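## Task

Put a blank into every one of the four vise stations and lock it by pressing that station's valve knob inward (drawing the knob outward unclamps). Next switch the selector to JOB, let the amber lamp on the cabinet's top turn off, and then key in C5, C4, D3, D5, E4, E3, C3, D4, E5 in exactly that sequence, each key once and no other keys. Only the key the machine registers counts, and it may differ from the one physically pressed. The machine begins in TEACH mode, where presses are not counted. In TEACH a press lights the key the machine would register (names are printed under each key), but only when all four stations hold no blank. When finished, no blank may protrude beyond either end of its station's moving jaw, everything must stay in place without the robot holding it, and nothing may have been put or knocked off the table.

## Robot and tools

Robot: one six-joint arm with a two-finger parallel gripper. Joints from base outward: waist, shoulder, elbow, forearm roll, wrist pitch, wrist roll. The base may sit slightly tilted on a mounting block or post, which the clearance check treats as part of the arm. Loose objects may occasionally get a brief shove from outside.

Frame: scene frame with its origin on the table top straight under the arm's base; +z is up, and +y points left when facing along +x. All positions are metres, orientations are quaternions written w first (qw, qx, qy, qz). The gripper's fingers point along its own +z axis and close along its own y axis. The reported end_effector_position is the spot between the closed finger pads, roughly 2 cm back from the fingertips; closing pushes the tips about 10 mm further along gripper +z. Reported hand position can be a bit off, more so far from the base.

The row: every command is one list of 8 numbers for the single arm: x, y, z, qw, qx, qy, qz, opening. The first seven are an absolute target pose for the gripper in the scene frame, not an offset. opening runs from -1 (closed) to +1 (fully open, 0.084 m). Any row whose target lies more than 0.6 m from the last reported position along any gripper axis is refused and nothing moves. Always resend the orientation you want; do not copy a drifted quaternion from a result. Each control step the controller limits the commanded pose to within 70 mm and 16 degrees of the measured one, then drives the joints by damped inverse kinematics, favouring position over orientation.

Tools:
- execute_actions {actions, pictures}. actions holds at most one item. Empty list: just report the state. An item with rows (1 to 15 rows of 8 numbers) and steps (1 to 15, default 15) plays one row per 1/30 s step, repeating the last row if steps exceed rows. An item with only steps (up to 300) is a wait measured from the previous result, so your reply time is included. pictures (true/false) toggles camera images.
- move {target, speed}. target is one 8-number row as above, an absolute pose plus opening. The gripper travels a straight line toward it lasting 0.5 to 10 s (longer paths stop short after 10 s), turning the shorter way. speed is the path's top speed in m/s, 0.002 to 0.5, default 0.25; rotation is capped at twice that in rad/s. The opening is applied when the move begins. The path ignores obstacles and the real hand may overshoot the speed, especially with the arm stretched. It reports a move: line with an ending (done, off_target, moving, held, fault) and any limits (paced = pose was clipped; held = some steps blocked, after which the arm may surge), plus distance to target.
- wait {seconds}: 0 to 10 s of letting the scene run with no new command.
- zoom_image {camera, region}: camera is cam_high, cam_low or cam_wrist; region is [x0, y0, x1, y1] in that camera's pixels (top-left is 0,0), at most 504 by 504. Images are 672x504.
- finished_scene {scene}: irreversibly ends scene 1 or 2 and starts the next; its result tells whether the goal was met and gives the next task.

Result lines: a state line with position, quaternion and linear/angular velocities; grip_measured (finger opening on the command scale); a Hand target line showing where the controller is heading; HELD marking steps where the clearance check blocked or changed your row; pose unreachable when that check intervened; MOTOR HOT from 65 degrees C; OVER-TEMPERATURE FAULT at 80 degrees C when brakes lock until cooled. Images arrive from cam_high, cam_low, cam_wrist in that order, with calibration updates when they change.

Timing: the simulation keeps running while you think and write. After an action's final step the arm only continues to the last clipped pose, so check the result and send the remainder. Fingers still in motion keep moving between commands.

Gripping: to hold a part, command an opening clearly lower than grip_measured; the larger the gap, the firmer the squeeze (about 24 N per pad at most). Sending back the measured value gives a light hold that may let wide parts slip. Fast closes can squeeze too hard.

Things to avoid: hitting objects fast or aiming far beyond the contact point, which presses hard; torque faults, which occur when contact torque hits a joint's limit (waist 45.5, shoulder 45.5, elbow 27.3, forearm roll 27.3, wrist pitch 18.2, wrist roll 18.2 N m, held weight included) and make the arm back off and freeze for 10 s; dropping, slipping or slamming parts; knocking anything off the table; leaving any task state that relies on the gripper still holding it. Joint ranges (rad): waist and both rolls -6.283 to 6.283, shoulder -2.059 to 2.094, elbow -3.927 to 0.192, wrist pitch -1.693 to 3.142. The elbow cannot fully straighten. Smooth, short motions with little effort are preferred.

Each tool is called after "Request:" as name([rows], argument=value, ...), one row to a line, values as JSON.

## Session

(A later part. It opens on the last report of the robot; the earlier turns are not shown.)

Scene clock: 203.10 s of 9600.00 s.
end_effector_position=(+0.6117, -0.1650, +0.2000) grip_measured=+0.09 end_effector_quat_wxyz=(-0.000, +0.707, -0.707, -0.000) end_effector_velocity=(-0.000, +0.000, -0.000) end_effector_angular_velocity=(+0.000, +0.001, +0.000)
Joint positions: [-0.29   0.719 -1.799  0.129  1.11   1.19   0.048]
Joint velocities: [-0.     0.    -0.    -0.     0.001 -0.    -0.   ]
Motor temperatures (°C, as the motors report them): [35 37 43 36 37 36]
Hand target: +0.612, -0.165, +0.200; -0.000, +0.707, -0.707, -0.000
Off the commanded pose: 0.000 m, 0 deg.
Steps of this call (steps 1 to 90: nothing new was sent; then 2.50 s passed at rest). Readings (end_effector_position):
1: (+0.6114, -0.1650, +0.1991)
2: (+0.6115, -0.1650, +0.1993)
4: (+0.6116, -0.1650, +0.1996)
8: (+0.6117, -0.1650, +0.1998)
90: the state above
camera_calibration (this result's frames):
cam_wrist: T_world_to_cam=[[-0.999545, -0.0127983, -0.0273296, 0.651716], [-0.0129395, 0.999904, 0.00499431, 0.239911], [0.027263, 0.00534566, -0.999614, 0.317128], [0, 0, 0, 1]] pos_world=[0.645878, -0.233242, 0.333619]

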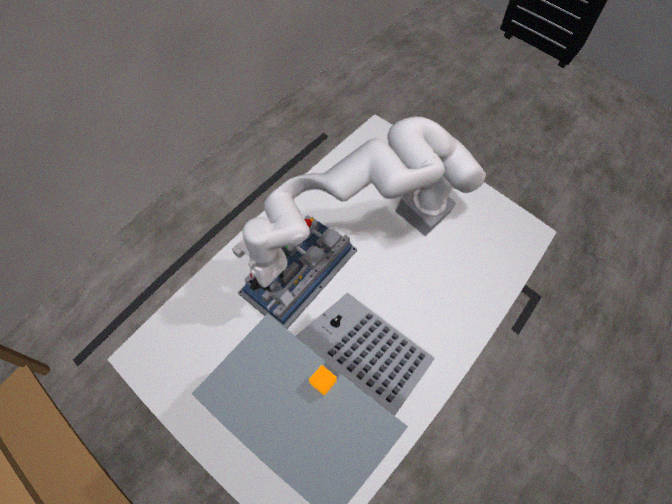

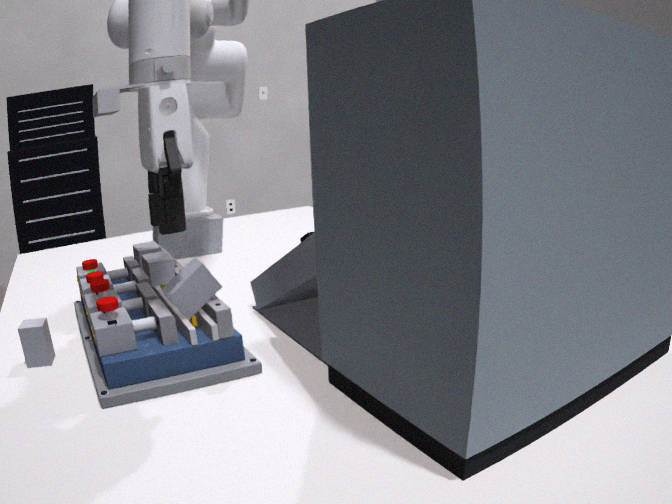

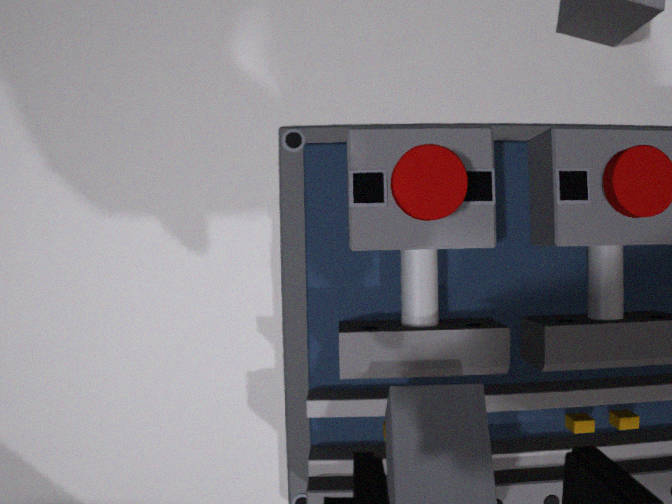

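Request:
move(target=[0.6115,-0.10,0.19,0.271,0.653,-0.653,0.271,0.3])

Request:
move(target=[0.6115,-0.135,0.153,0.271,0.653,-0.653,0.271,0.3], speed=0.08)

Scene clock: 213.63 s of 9600.00 s.
end_effector_position=(+0.6114, -0.1004, +0.1901) grip_measured=+0.29 end_effector_quat_wxyz=(+0.270, +0.653, -0.653, +0.271) end_effector_velocity=(-0.000, +0.001, -0.001) end_effector_angular_velocity=(-0.011, +0.002, +0.001)
Joint positions: [ 0.063  0.669 -1.602 -0.772  1.094  2.031  0.056]
Joint velocities: [ 0.006  0.005 -0.001 -0.01   0.007  0.009  0.   ]
Motor temperatures (°C, as the motors report them): [35 37 43 36 37 36]
Hand target: +0.611, -0.100, +0.190; +0.271, +0.653, -0.653, +0.272
Off the commanded pose: 0.000 m, 0 deg.
After step 90, 5.43 s passed at rest.
move: done
camera_calibration (this result's frames):
cam_wrist: T_world_to_cam=[[-0.999505, -0.0292834, -0.0115332, 0.647289], [-0.0126864, 0.710228, -0.703858, 0.28085], [0.0288025, -0.703363, -0.710247, 0.179795], [0, 0, 0, 1]] pos_world=[0.645353, -0.0540514, 0.332842]

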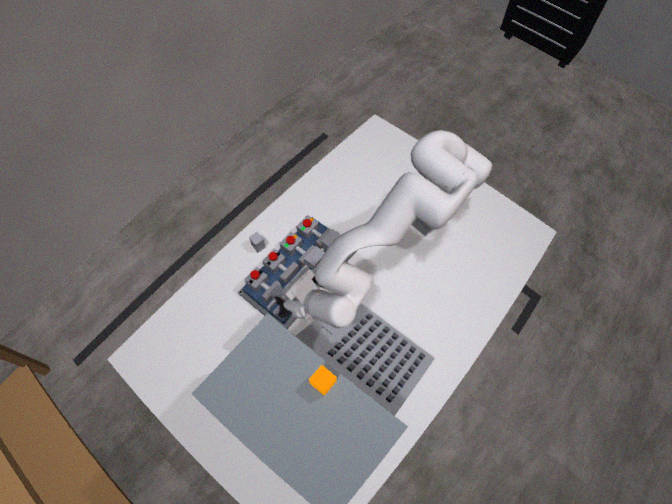

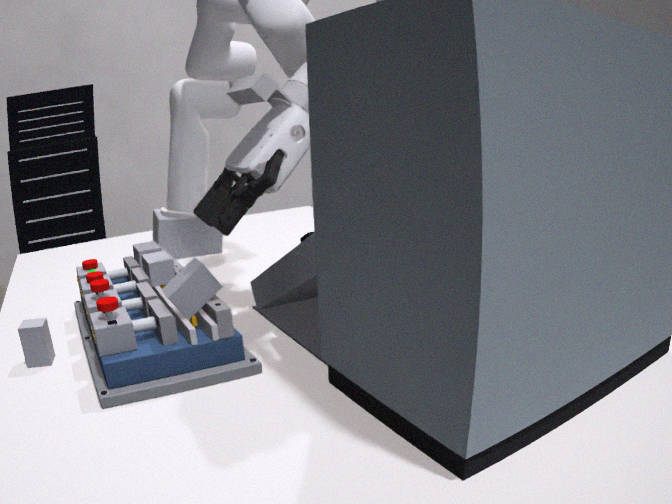

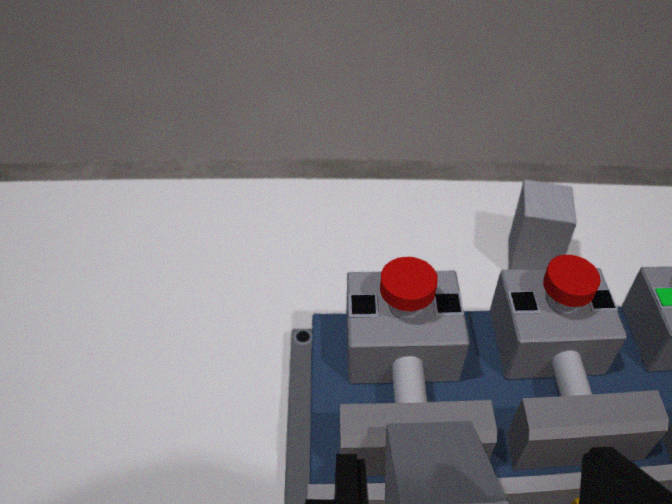

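Scene clock: 214.63 s of 9600.00 s.
end_effector_position=(+0.6116, -0.1345, +0.1537) grip_measured=+0.29 end_effector_quat_wxyz=(+0.271, +0.653, -0.653, +0.271) end_effector_velocity=(+0.001, -0.002, -0.002) end_effector_angular_velocity=(+0.000, -0.001, +0.002)
Joint positions: [ 0.006  0.739 -1.599 -0.82   1.012  2.056  0.056]
Joint velocities: [-0.004  0.005 -0.002 -0.003 -0.006  0.001  0.   ]
Motor temperatures (°C, as the motors report them): [35 37 43 36 37 36]
Hand target: +0.611, -0.135, +0.153; +0.271, +0.653, -0.653, +0.271
Off the commanded pose: 0.001 m, 0 deg.
move: done
camera_calibration (this result's frames):
cam_wrist: T_world_to_cam=[[-0.999533, -0.0284204, -0.011198, 0.646115], [-0.0122852, 0.709634, -0.704463, 0.279233], [0.0279676, -0.703997, -0.709652, 0.130274], [0, 0, 0, 1]] pos_world=[0.6456, -0.0880784, 0.296394]

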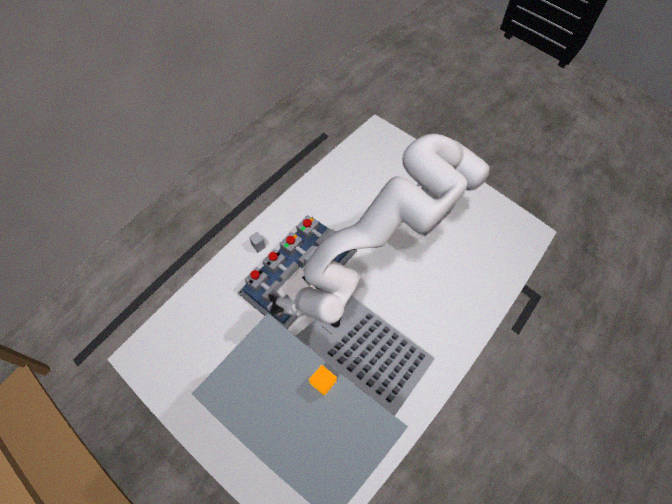

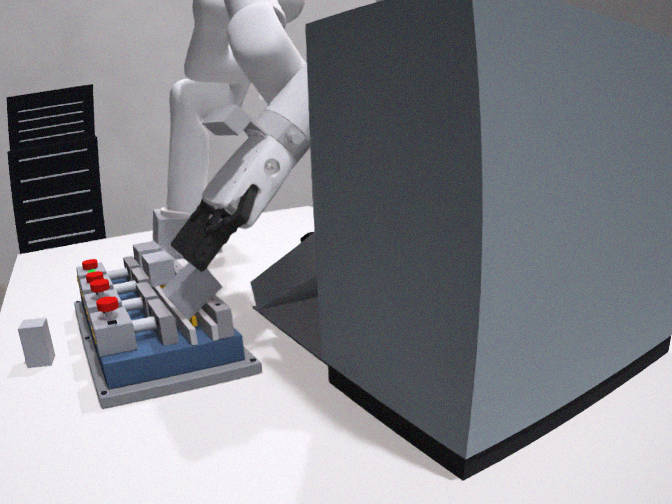

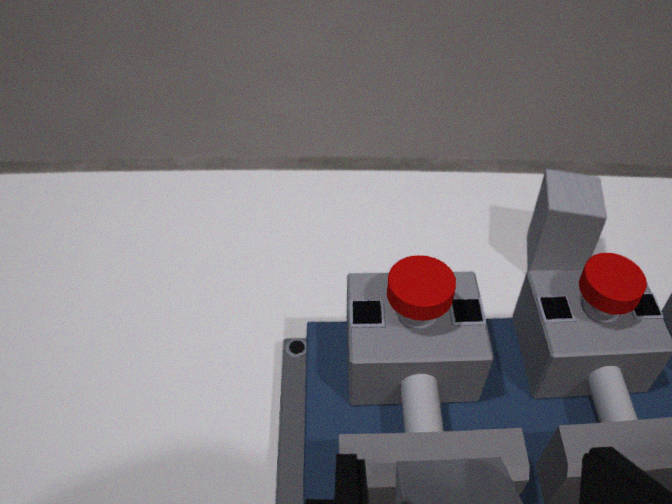

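Request:
move(target=[0.6115,-0.133,0.135,0.271,0.653,-0.653,0.271,0.3], speed=0.04)

Request:
zoom_image(camera="cam_low", region=[120, 180, 300, 360])

Scene clock: 219.00 s of 9600.00 s.
end_effector_position=(+0.6116, -0.1330, +0.1354) grip_measured=+0.29 end_effector_quat_wxyz=(+0.271, +0.653, -0.653, +0.271) end_effector_velocity=(+0.001, +0.000, -0.000) end_effector_angular_velocity=(-0.000, -0.005, +0.000)
Joint positions: [ 0.011  0.774 -1.606 -0.832  0.996  2.083  0.056]
Joint velocities: [ 0.001  0.002 -0.004 -0.002 -0.002  0.003  0.   ]
Motor temperatures (°C, as the motors report them): [35 37 43 36 37 36]
Hand target: +0.611, -0.133, +0.135; +0.271, +0.653, -0.653, +0.271
Off the commanded pose: 0.000 m, 0 deg.
After step 90, 0.57 s passed at rest.
move: done
camera_calibration (this result's frames):
cam_wrist: T_world_to_cam=[[-0.999546, -0.0281953, -0.0106552, 0.645911], [-0.0125023, 0.709491, -0.704604, 0.265445], [0.0274262, -0.704151, -0.709521, 0.118697], [0, 0, 0, 1]] pos_world=[0.645681, -0.0865387, 0.278134]

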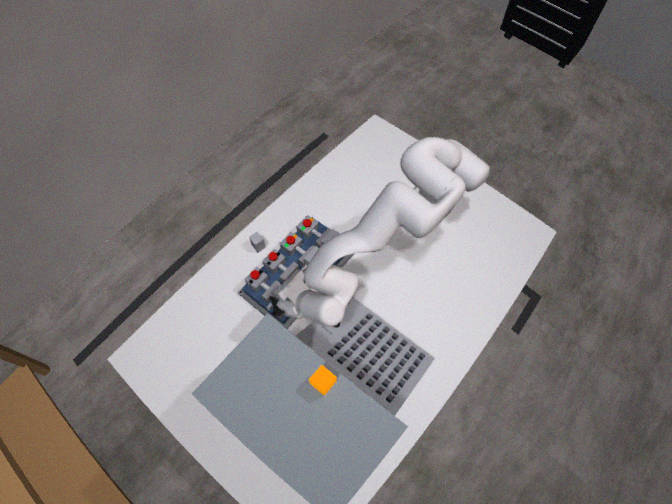

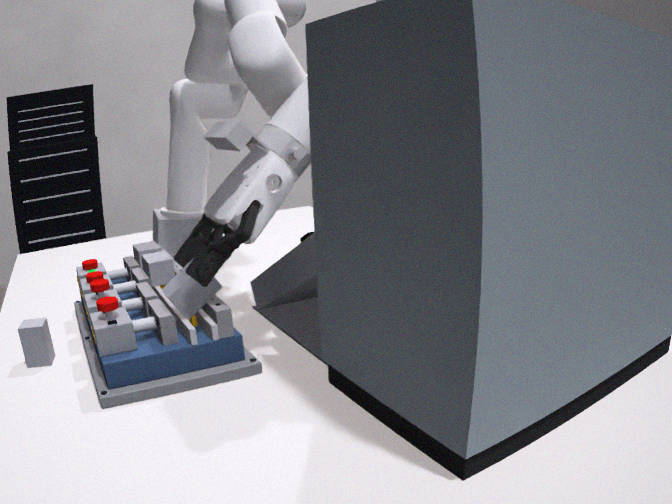

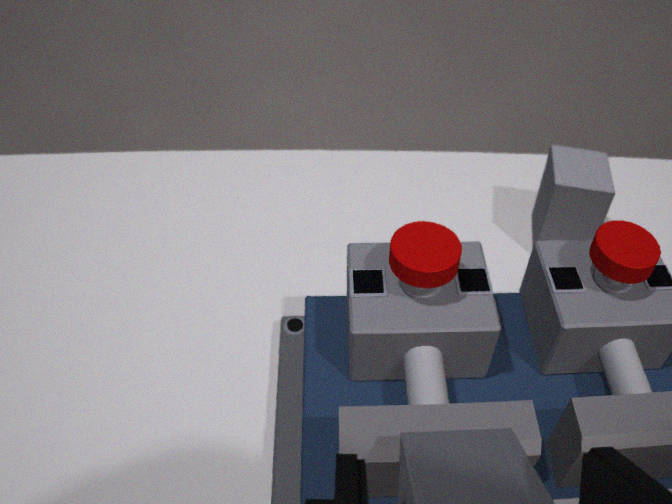

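Region (120, 180, 300, 360) of cam_low's 672x504 image, scaled by 2.800, with more detail than that image has.

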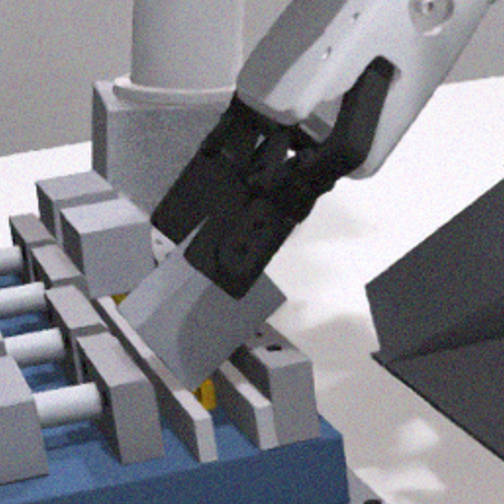

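Request:
move(target=[0.6125,-0.135,0.125,0.271,0.653,-0.653,0.271,0.3], speed=0.03)

Request:
move(target=[0.6125,-0.135,0.125,0.271,0.653,-0.653,0.271,-0.6], speed=0.03)

Request:
move(target=[0.6125,-0.135,0.2,0.271,0.653,-0.653,0.271,-0.6], speed=0.06)

Request:
move(target=[0.6105,-0.17,0.2,0,0.707,-0.707,0,-0.6], speed=0.15)

Scene clock: 221.43 s of 9600.00 s.
end_effector_position=(+0.6125, -0.1350, +0.1252) grip_measured=+0.29 end_effector_quat_wxyz=(+0.271, +0.653, -0.653, +0.271) end_effector_velocity=(+0.002, +0.000, +0.000) end_effector_angular_velocity=(+0.001, -0.006, +0.002)
Joint positions: [ 0.008  0.798 -1.616 -0.839  0.985  2.094  0.056]
Joint velocities: [-0.     0.002 -0.004 -0.001 -0.004  0.002 -0.   ]
Motor temperatures (°C, as the motors report them): [35 37 43 36 37 36]
Hand target: +0.612, -0.135, +0.125; +0.271, +0.653, -0.653, +0.271
Off the commanded pose: 0.000 m, 0 deg.
move: done
camera_calibration (this result's frames):
cam_wrist: T_world_to_cam=[[-0.999548, -0.0281991, -0.0104068, 0.646637], [-0.0126804, 0.7095, -0.704591, 0.259755], [0.0272524, -0.704141, -0.709537, 0.110181], [0, 0, 0, 1]] pos_world=[0.646636, -0.0884786, 0.267928]

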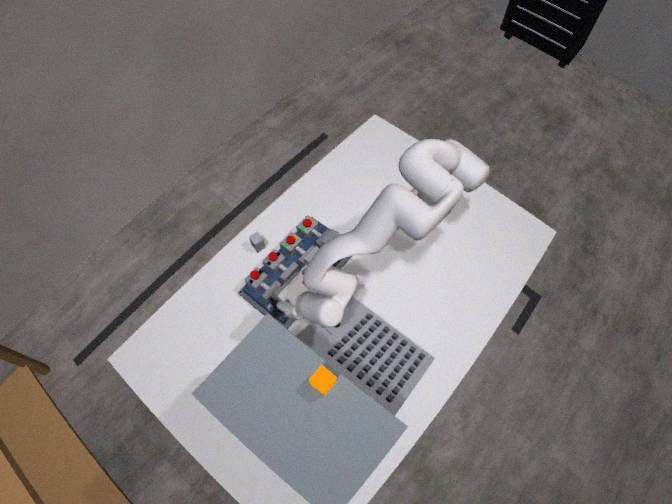

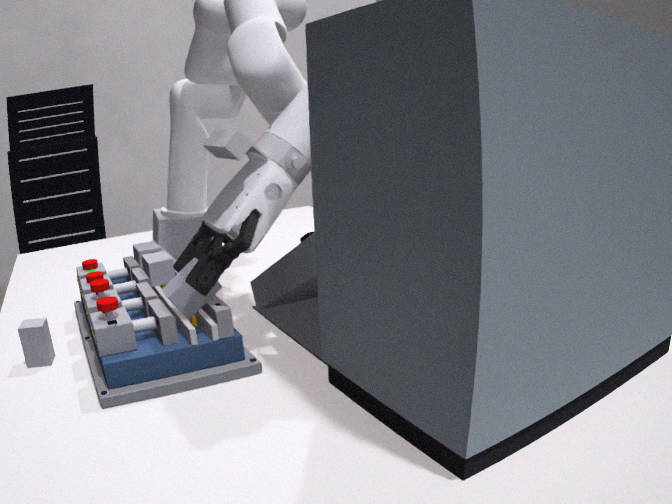

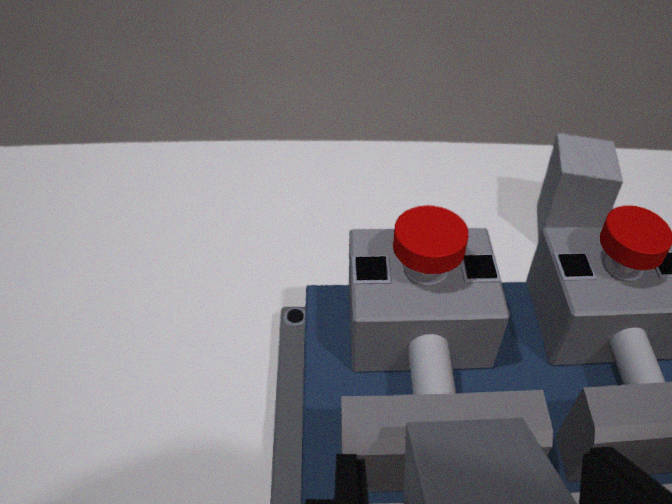

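Scene clock: 222.13 s of 9600.00 s.
end_effector_position=(+0.6126, -0.1350, +0.1252) grip_measured=-0.19 end_effector_quat_wxyz=(+0.271, +0.653, -0.653, +0.271) end_effector_velocity=(-0.000, -0.000, +0.000) end_effector_angular_velocity=(-0.001, +0.001, -0.001)
Joint positions: [ 0.008  0.798 -1.617 -0.839  0.985  2.094  0.036]
Joint velocities: [-0.     0.    -0.001 -0.     0.002  0.     0.   ]
Motor temperatures (°C, as the motors report them): [35 37 43 36 37 36]
Hand target: +0.612, -0.135, +0.125; +0.271, +0.653, -0.653, +0.271
Off the commanded pose: 0.000 m, 0 deg.
move: done
camera_calibration (this result's frames):
cam_wrist: T_world_to_cam=[[-0.999545, -0.0282369, -0.0105844, 0.64676], [-0.0125792, 0.709425, -0.704668, 0.259701], [0.0274065, -0.704215, -0.709458, 0.110043], [0, 0, 0, 1]] pos_world=[0.646717, -0.088482, 0.267919]

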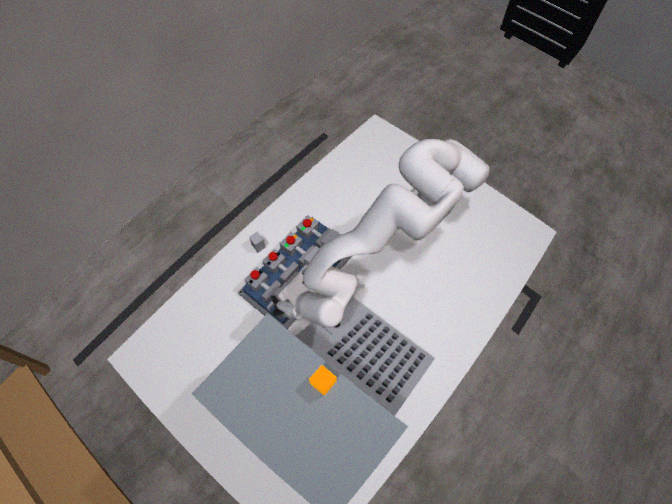

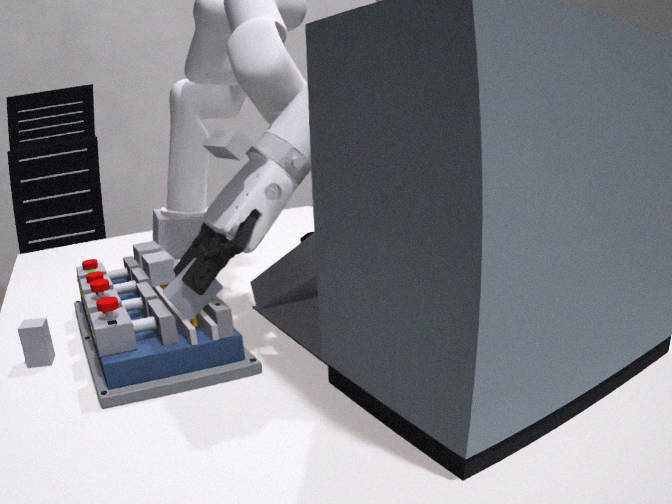

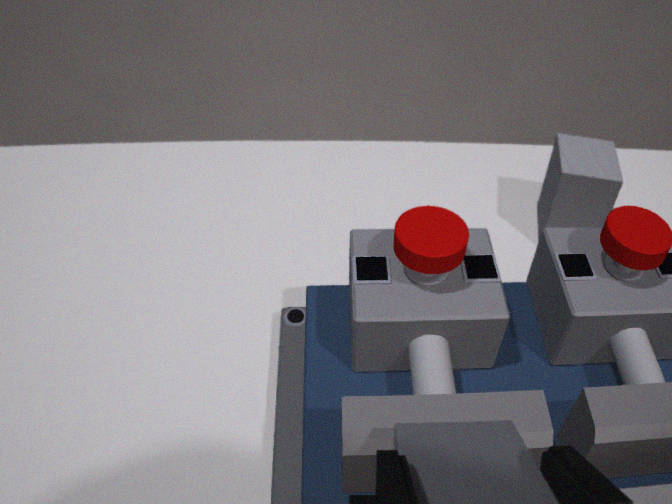

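Scene clock: 223.73 s of 9600.00 s.
end_effector_position=(+0.6125, -0.1350, +0.1992) grip_measured=-0.19 end_effector_quat_wxyz=(+0.271, +0.653, -0.653, +0.271) end_effector_velocity=(-0.002, -0.000, +0.000) end_effector_angular_velocity=(+0.000, +0.008, -0.001)
Joint positions: [ 0.002  0.664 -1.604 -0.787  1.066  1.986  0.036]
Joint velocities: [-0.    -0.002  0.003  0.003  0.005 -0.006  0.   ]
Motor temperatures (°C, as the motors report them): [35 37 43 36 37 36]
Hand target: +0.613, -0.135, +0.200; +0.271, +0.653, -0.653, +0.271
Off the commanded pose: 0.001 m, 0 deg.
move: done
camera_calibration (this result's frames):
cam_wrist: T_world_to_cam=[[-0.999553, -0.0282866, -0.00969663, 0.647287], [-0.0132432, 0.709499, -0.704582, 0.312289], [0.02681, -0.704138, -0.709557, 0.162899], [0, 0, 0, 1]] pos_world=[0.646766, -0.0885557, 0.341896]

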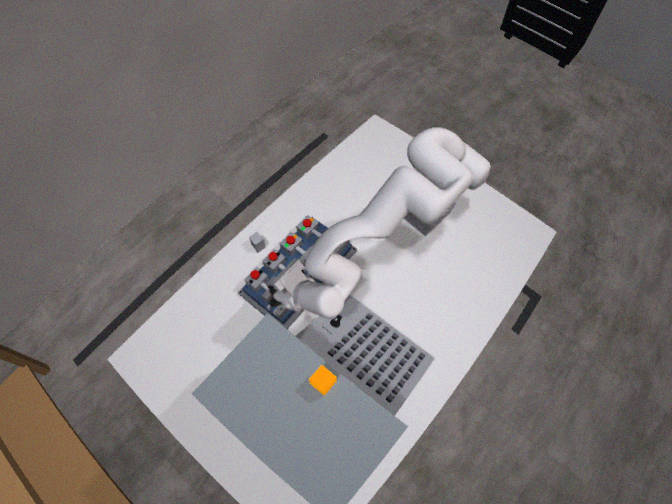

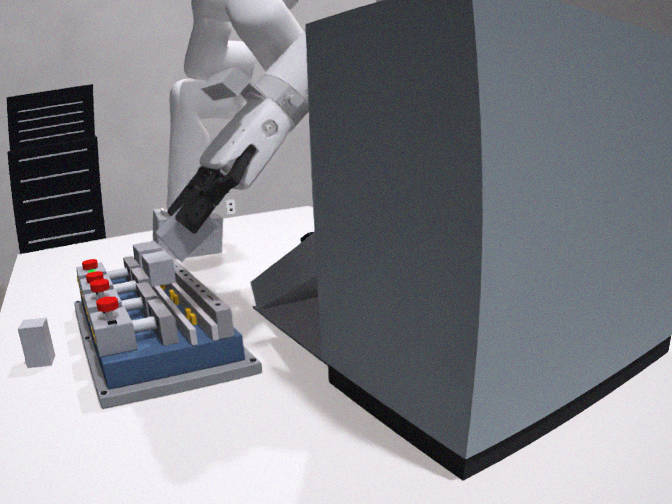

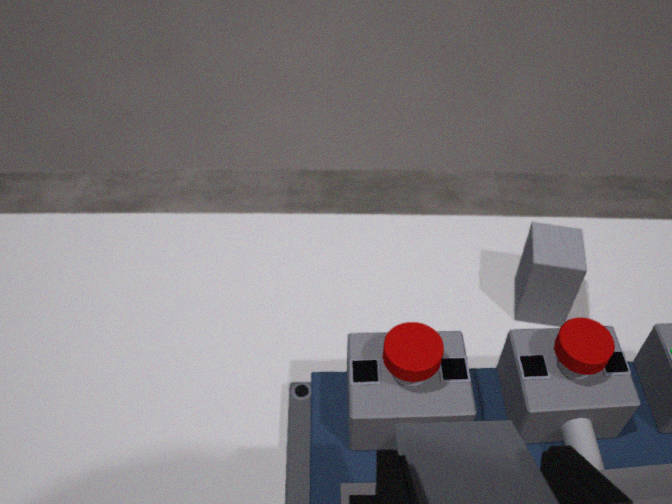

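Scene clock: 226.77 s of 9600.00 s.
end_effector_position=(+0.6108, -0.1697, +0.2003) grip_measured=-0.19 end_effector_quat_wxyz=(+0.001, +0.707, -0.708, +0.000) end_effector_velocity=(-0.000, -0.000, +0.001) end_effector_angular_velocity=(+0.014, +0.003, +0.000)
Joint positions: [-0.297  0.722 -1.803  0.126  1.112  1.186  0.036]
Joint velocities: [-0.005  0.007 -0.014  0.013  0.015 -0.01  -0.   ]
Motor temperatures (°C, as the motors report them): [35 37 43 36 37 36]
Hand target: +0.611, -0.170, +0.200; +0.000, +0.707, -0.708, -0.000
Off the commanded pose: 0.000 m, 0 deg.
move: done
camera_calibration (this result's frames):
cam_wrist: T_world_to_cam=[[-0.999575, -0.0115221, -0.0267947, 0.650848], [-0.0116149, 0.999927, 0.00330956, 0.244125], [0.0267546, 0.00361936, -0.999635, 0.317503], [0, 0, 0, 1]] pos_world=[0.644912, -0.237758, 0.334018]

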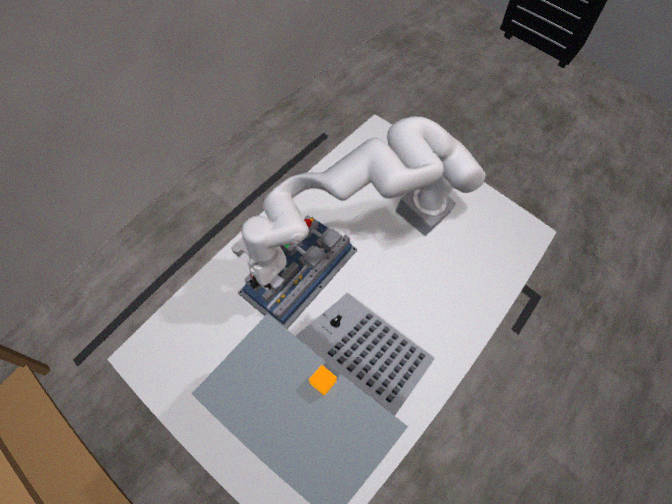

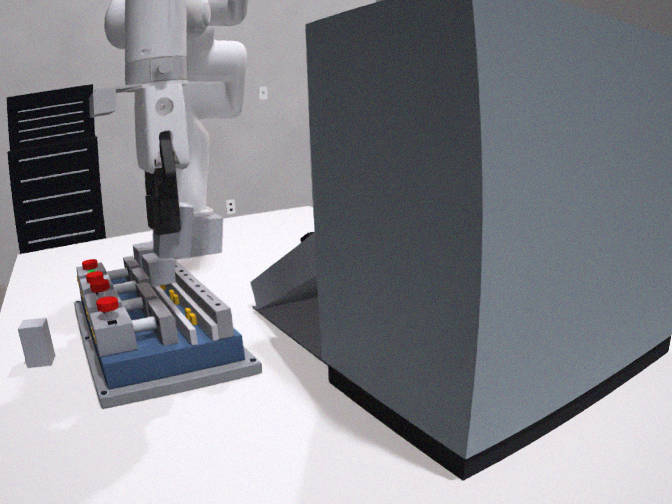

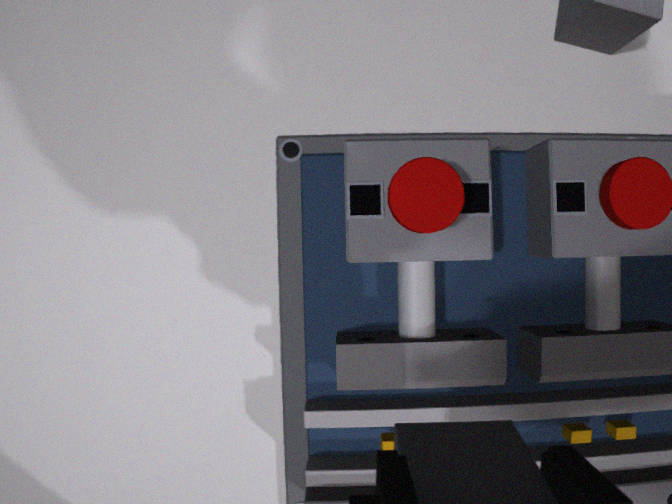

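Request:
move(target=[0.6105,-0.17,0.16,0,0.707,-0.707,0,-0.6], speed=0.05)

Request:
zoom_image(camera="cam_low", region=[100, 180, 280, 360])

Scene clock: 228.67 s of 9600.00 s.
end_effector_position=(+0.6106, -0.1700, +0.1606) grip_measured=-0.19 end_effector_quat_wxyz=(-0.000, +0.707, -0.707, +0.000) end_effector_velocity=(+0.002, -0.000, +0.001) end_effector_angular_velocity=(-0.002, -0.007, +0.000)
Joint positions: [-0.289  0.768 -1.763  0.134  1.025  1.178  0.036]
Joint velocities: [ 0.001  0.001 -0.001  0.001 -0.007 -0.     0.   ]
Motor temperatures (°C, as the motors report them): [35 37 43 36 37 36]
Hand target: +0.610, -0.170, +0.160; +0.000, +0.707, -0.707, +0.000
Off the commanded pose: 0.001 m, 0 deg.
move: done
camera_calibration (this result's frames):
cam_wrist: T_world_to_cam=[[-0.999536, -0.0125302, -0.0277808, 0.649543], [-0.0126604, 0.99991, 0.00451701, 0.24502], [0.0277217, 0.00486663, -0.999604, 0.277525], [0, 0, 0, 1]] pos_world=[0.64465, -0.23821, 0.294353]

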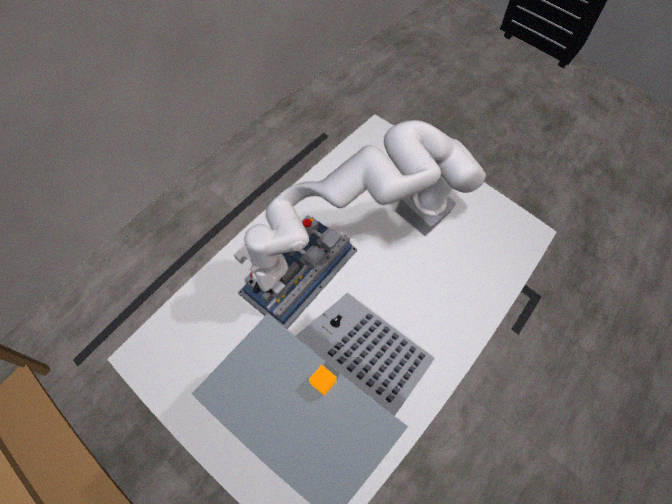

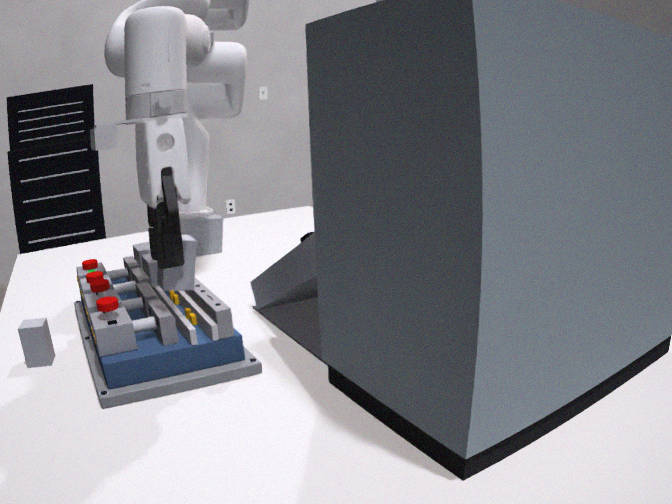

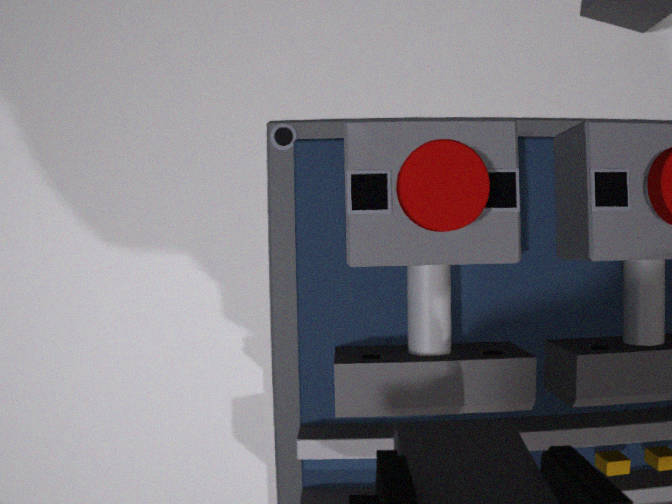

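Region (100, 180, 280, 360) of cam_low's 672x504 image, scaled by 2.800, with more detail than that image has.

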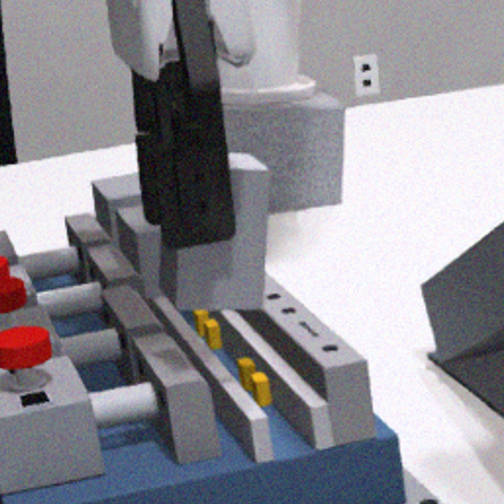

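Request:
move(target=[0.6105,-0.178,0.15,0,0.707,-0.707,0,-0.6], speed=0.03)

Request:
zoom_image(camera="cam_low", region=[100, 180, 280, 360])

Scene clock: 231.83 s of 9600.00 s.
end_effector_position=(+0.6105, -0.1778, +0.1502) grip_measured=-0.19 end_effector_quat_wxyz=(-0.000, +0.707, -0.707, +0.000) end_effector_velocity=(+0.002, -0.001, +0.001) end_effector_angular_velocity=(-0.002, -0.006, +0.002)
Joint positions: [-0.299  0.793 -1.773  0.135  1.012  1.167  0.036]
Joint velocities: [-0.001  0.002 -0.005  0.    -0.003 -0.002 -0.   ]
Motor temperatures (°C, as the motors report them): [35 37 43 36 37 36]
Hand target: +0.610, -0.178, +0.150; -0.000, +0.707, -0.707, +0.000
Off the commanded pose: 0.000 m, 0 deg.
move: done
camera_calibration (this result's frames):
cam_wrist: T_world_to_cam=[[-0.999547, -0.0126007, -0.0273338, 0.649003], [-0.0127362, 0.999907, 0.00478587, 0.252876], [0.027271, 0.00513183, -0.999615, 0.267466], [0, 0, 0, 1]] pos_world=[0.644636, -0.246047, 0.283893]

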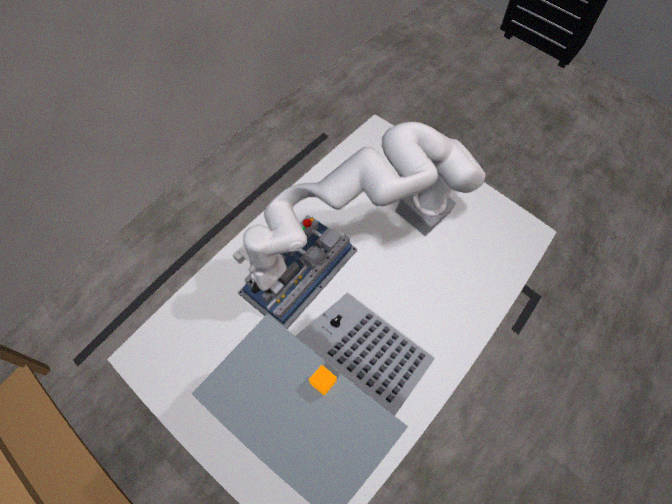

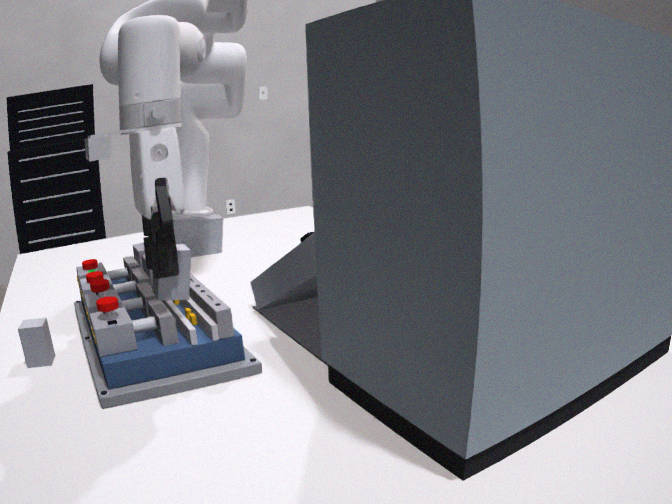

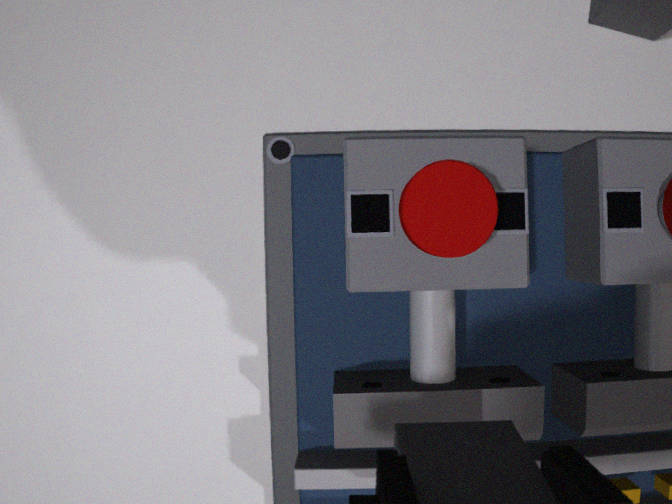

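Region (100, 180, 280, 360) of cam_low's 672x504 image, scaled by 2.800, with more detail than that image has.

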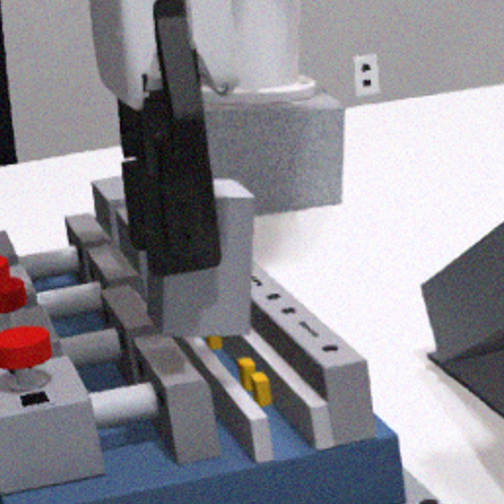

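Request:
move(target=[0.6105,-0.178,0.132,0,0.707,-0.707,0,-0.6], speed=0.015)

Request:
zoom_image(camera="cam_low", region=[100, 180, 280, 360])

Scene clock: 234.93 s of 9600.00 s.
end_effector_position=(+0.6124, -0.1781, +0.1361) grip_measured=-0.19 end_effector_quat_wxyz=(-0.001, +0.707, -0.707, +0.003) end_effector_velocity=(+0.000, -0.000, -0.002) end_effector_angular_velocity=(-0.001, -0.002, +0.000)
Joint positions: [-0.295  0.816 -1.768  0.139  0.977  1.165  0.036]
Joint velocities: [ 0.001  0.003  0.001  0.001 -0.006 -0.     0.   ]
Motor temperatures (°C, as the motors report them): [35 37 43 36 37 36]
Hand target: +0.610, -0.178, +0.132; +0.000, +0.707, -0.707, +0.000
Off the commanded pose: 0.004 m, 0 deg.
move: off_target
camera_calibration (this result's frames):
cam_wrist: T_world_to_cam=[[-0.999352, -0.0133341, -0.0334227, 0.651112], [-0.0134333, 0.999906, 0.00274669, 0.253983], [0.033383, 0.00319389, -0.999438, 0.249158], [0, 0, 0, 1]] pos_world=[0.645784, -0.246073, 0.270082]

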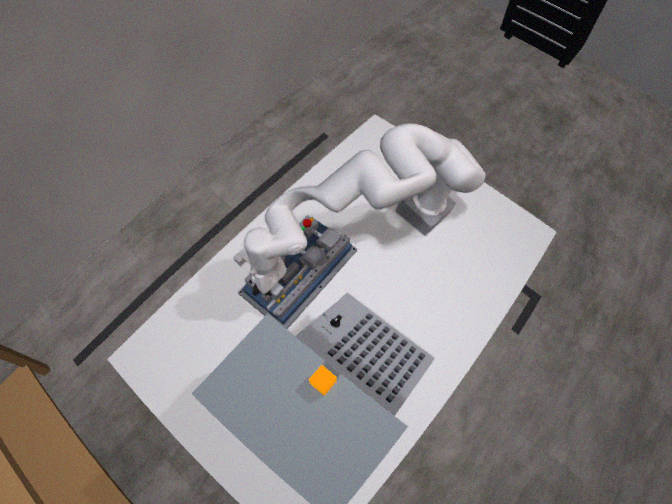

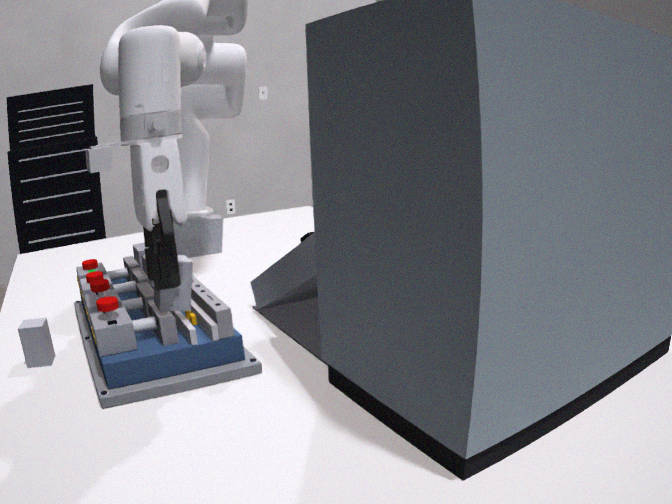

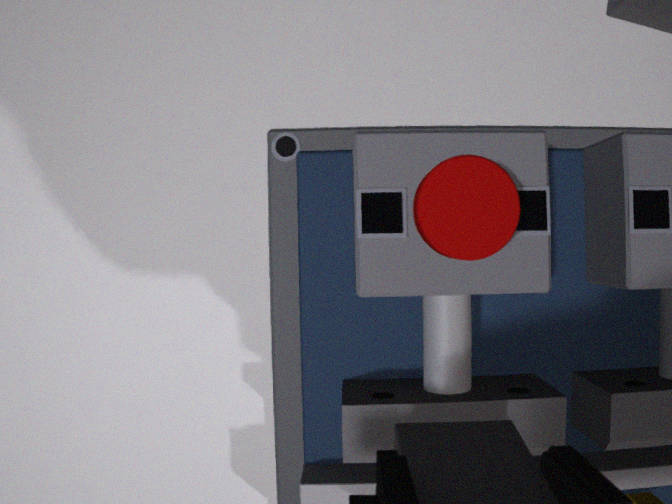

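Region (100, 180, 280, 360) of cam_low's 672x504 image, scaled by 2.800, with more detail than that image has.

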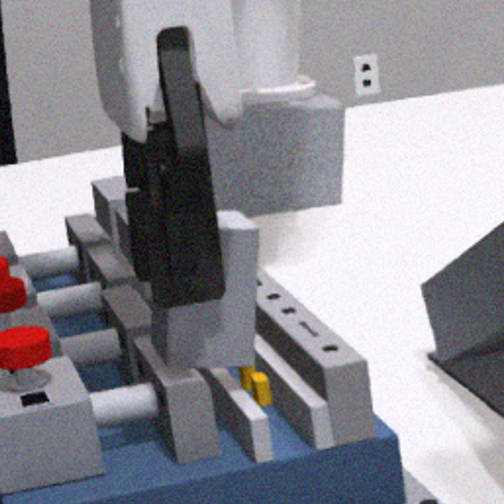

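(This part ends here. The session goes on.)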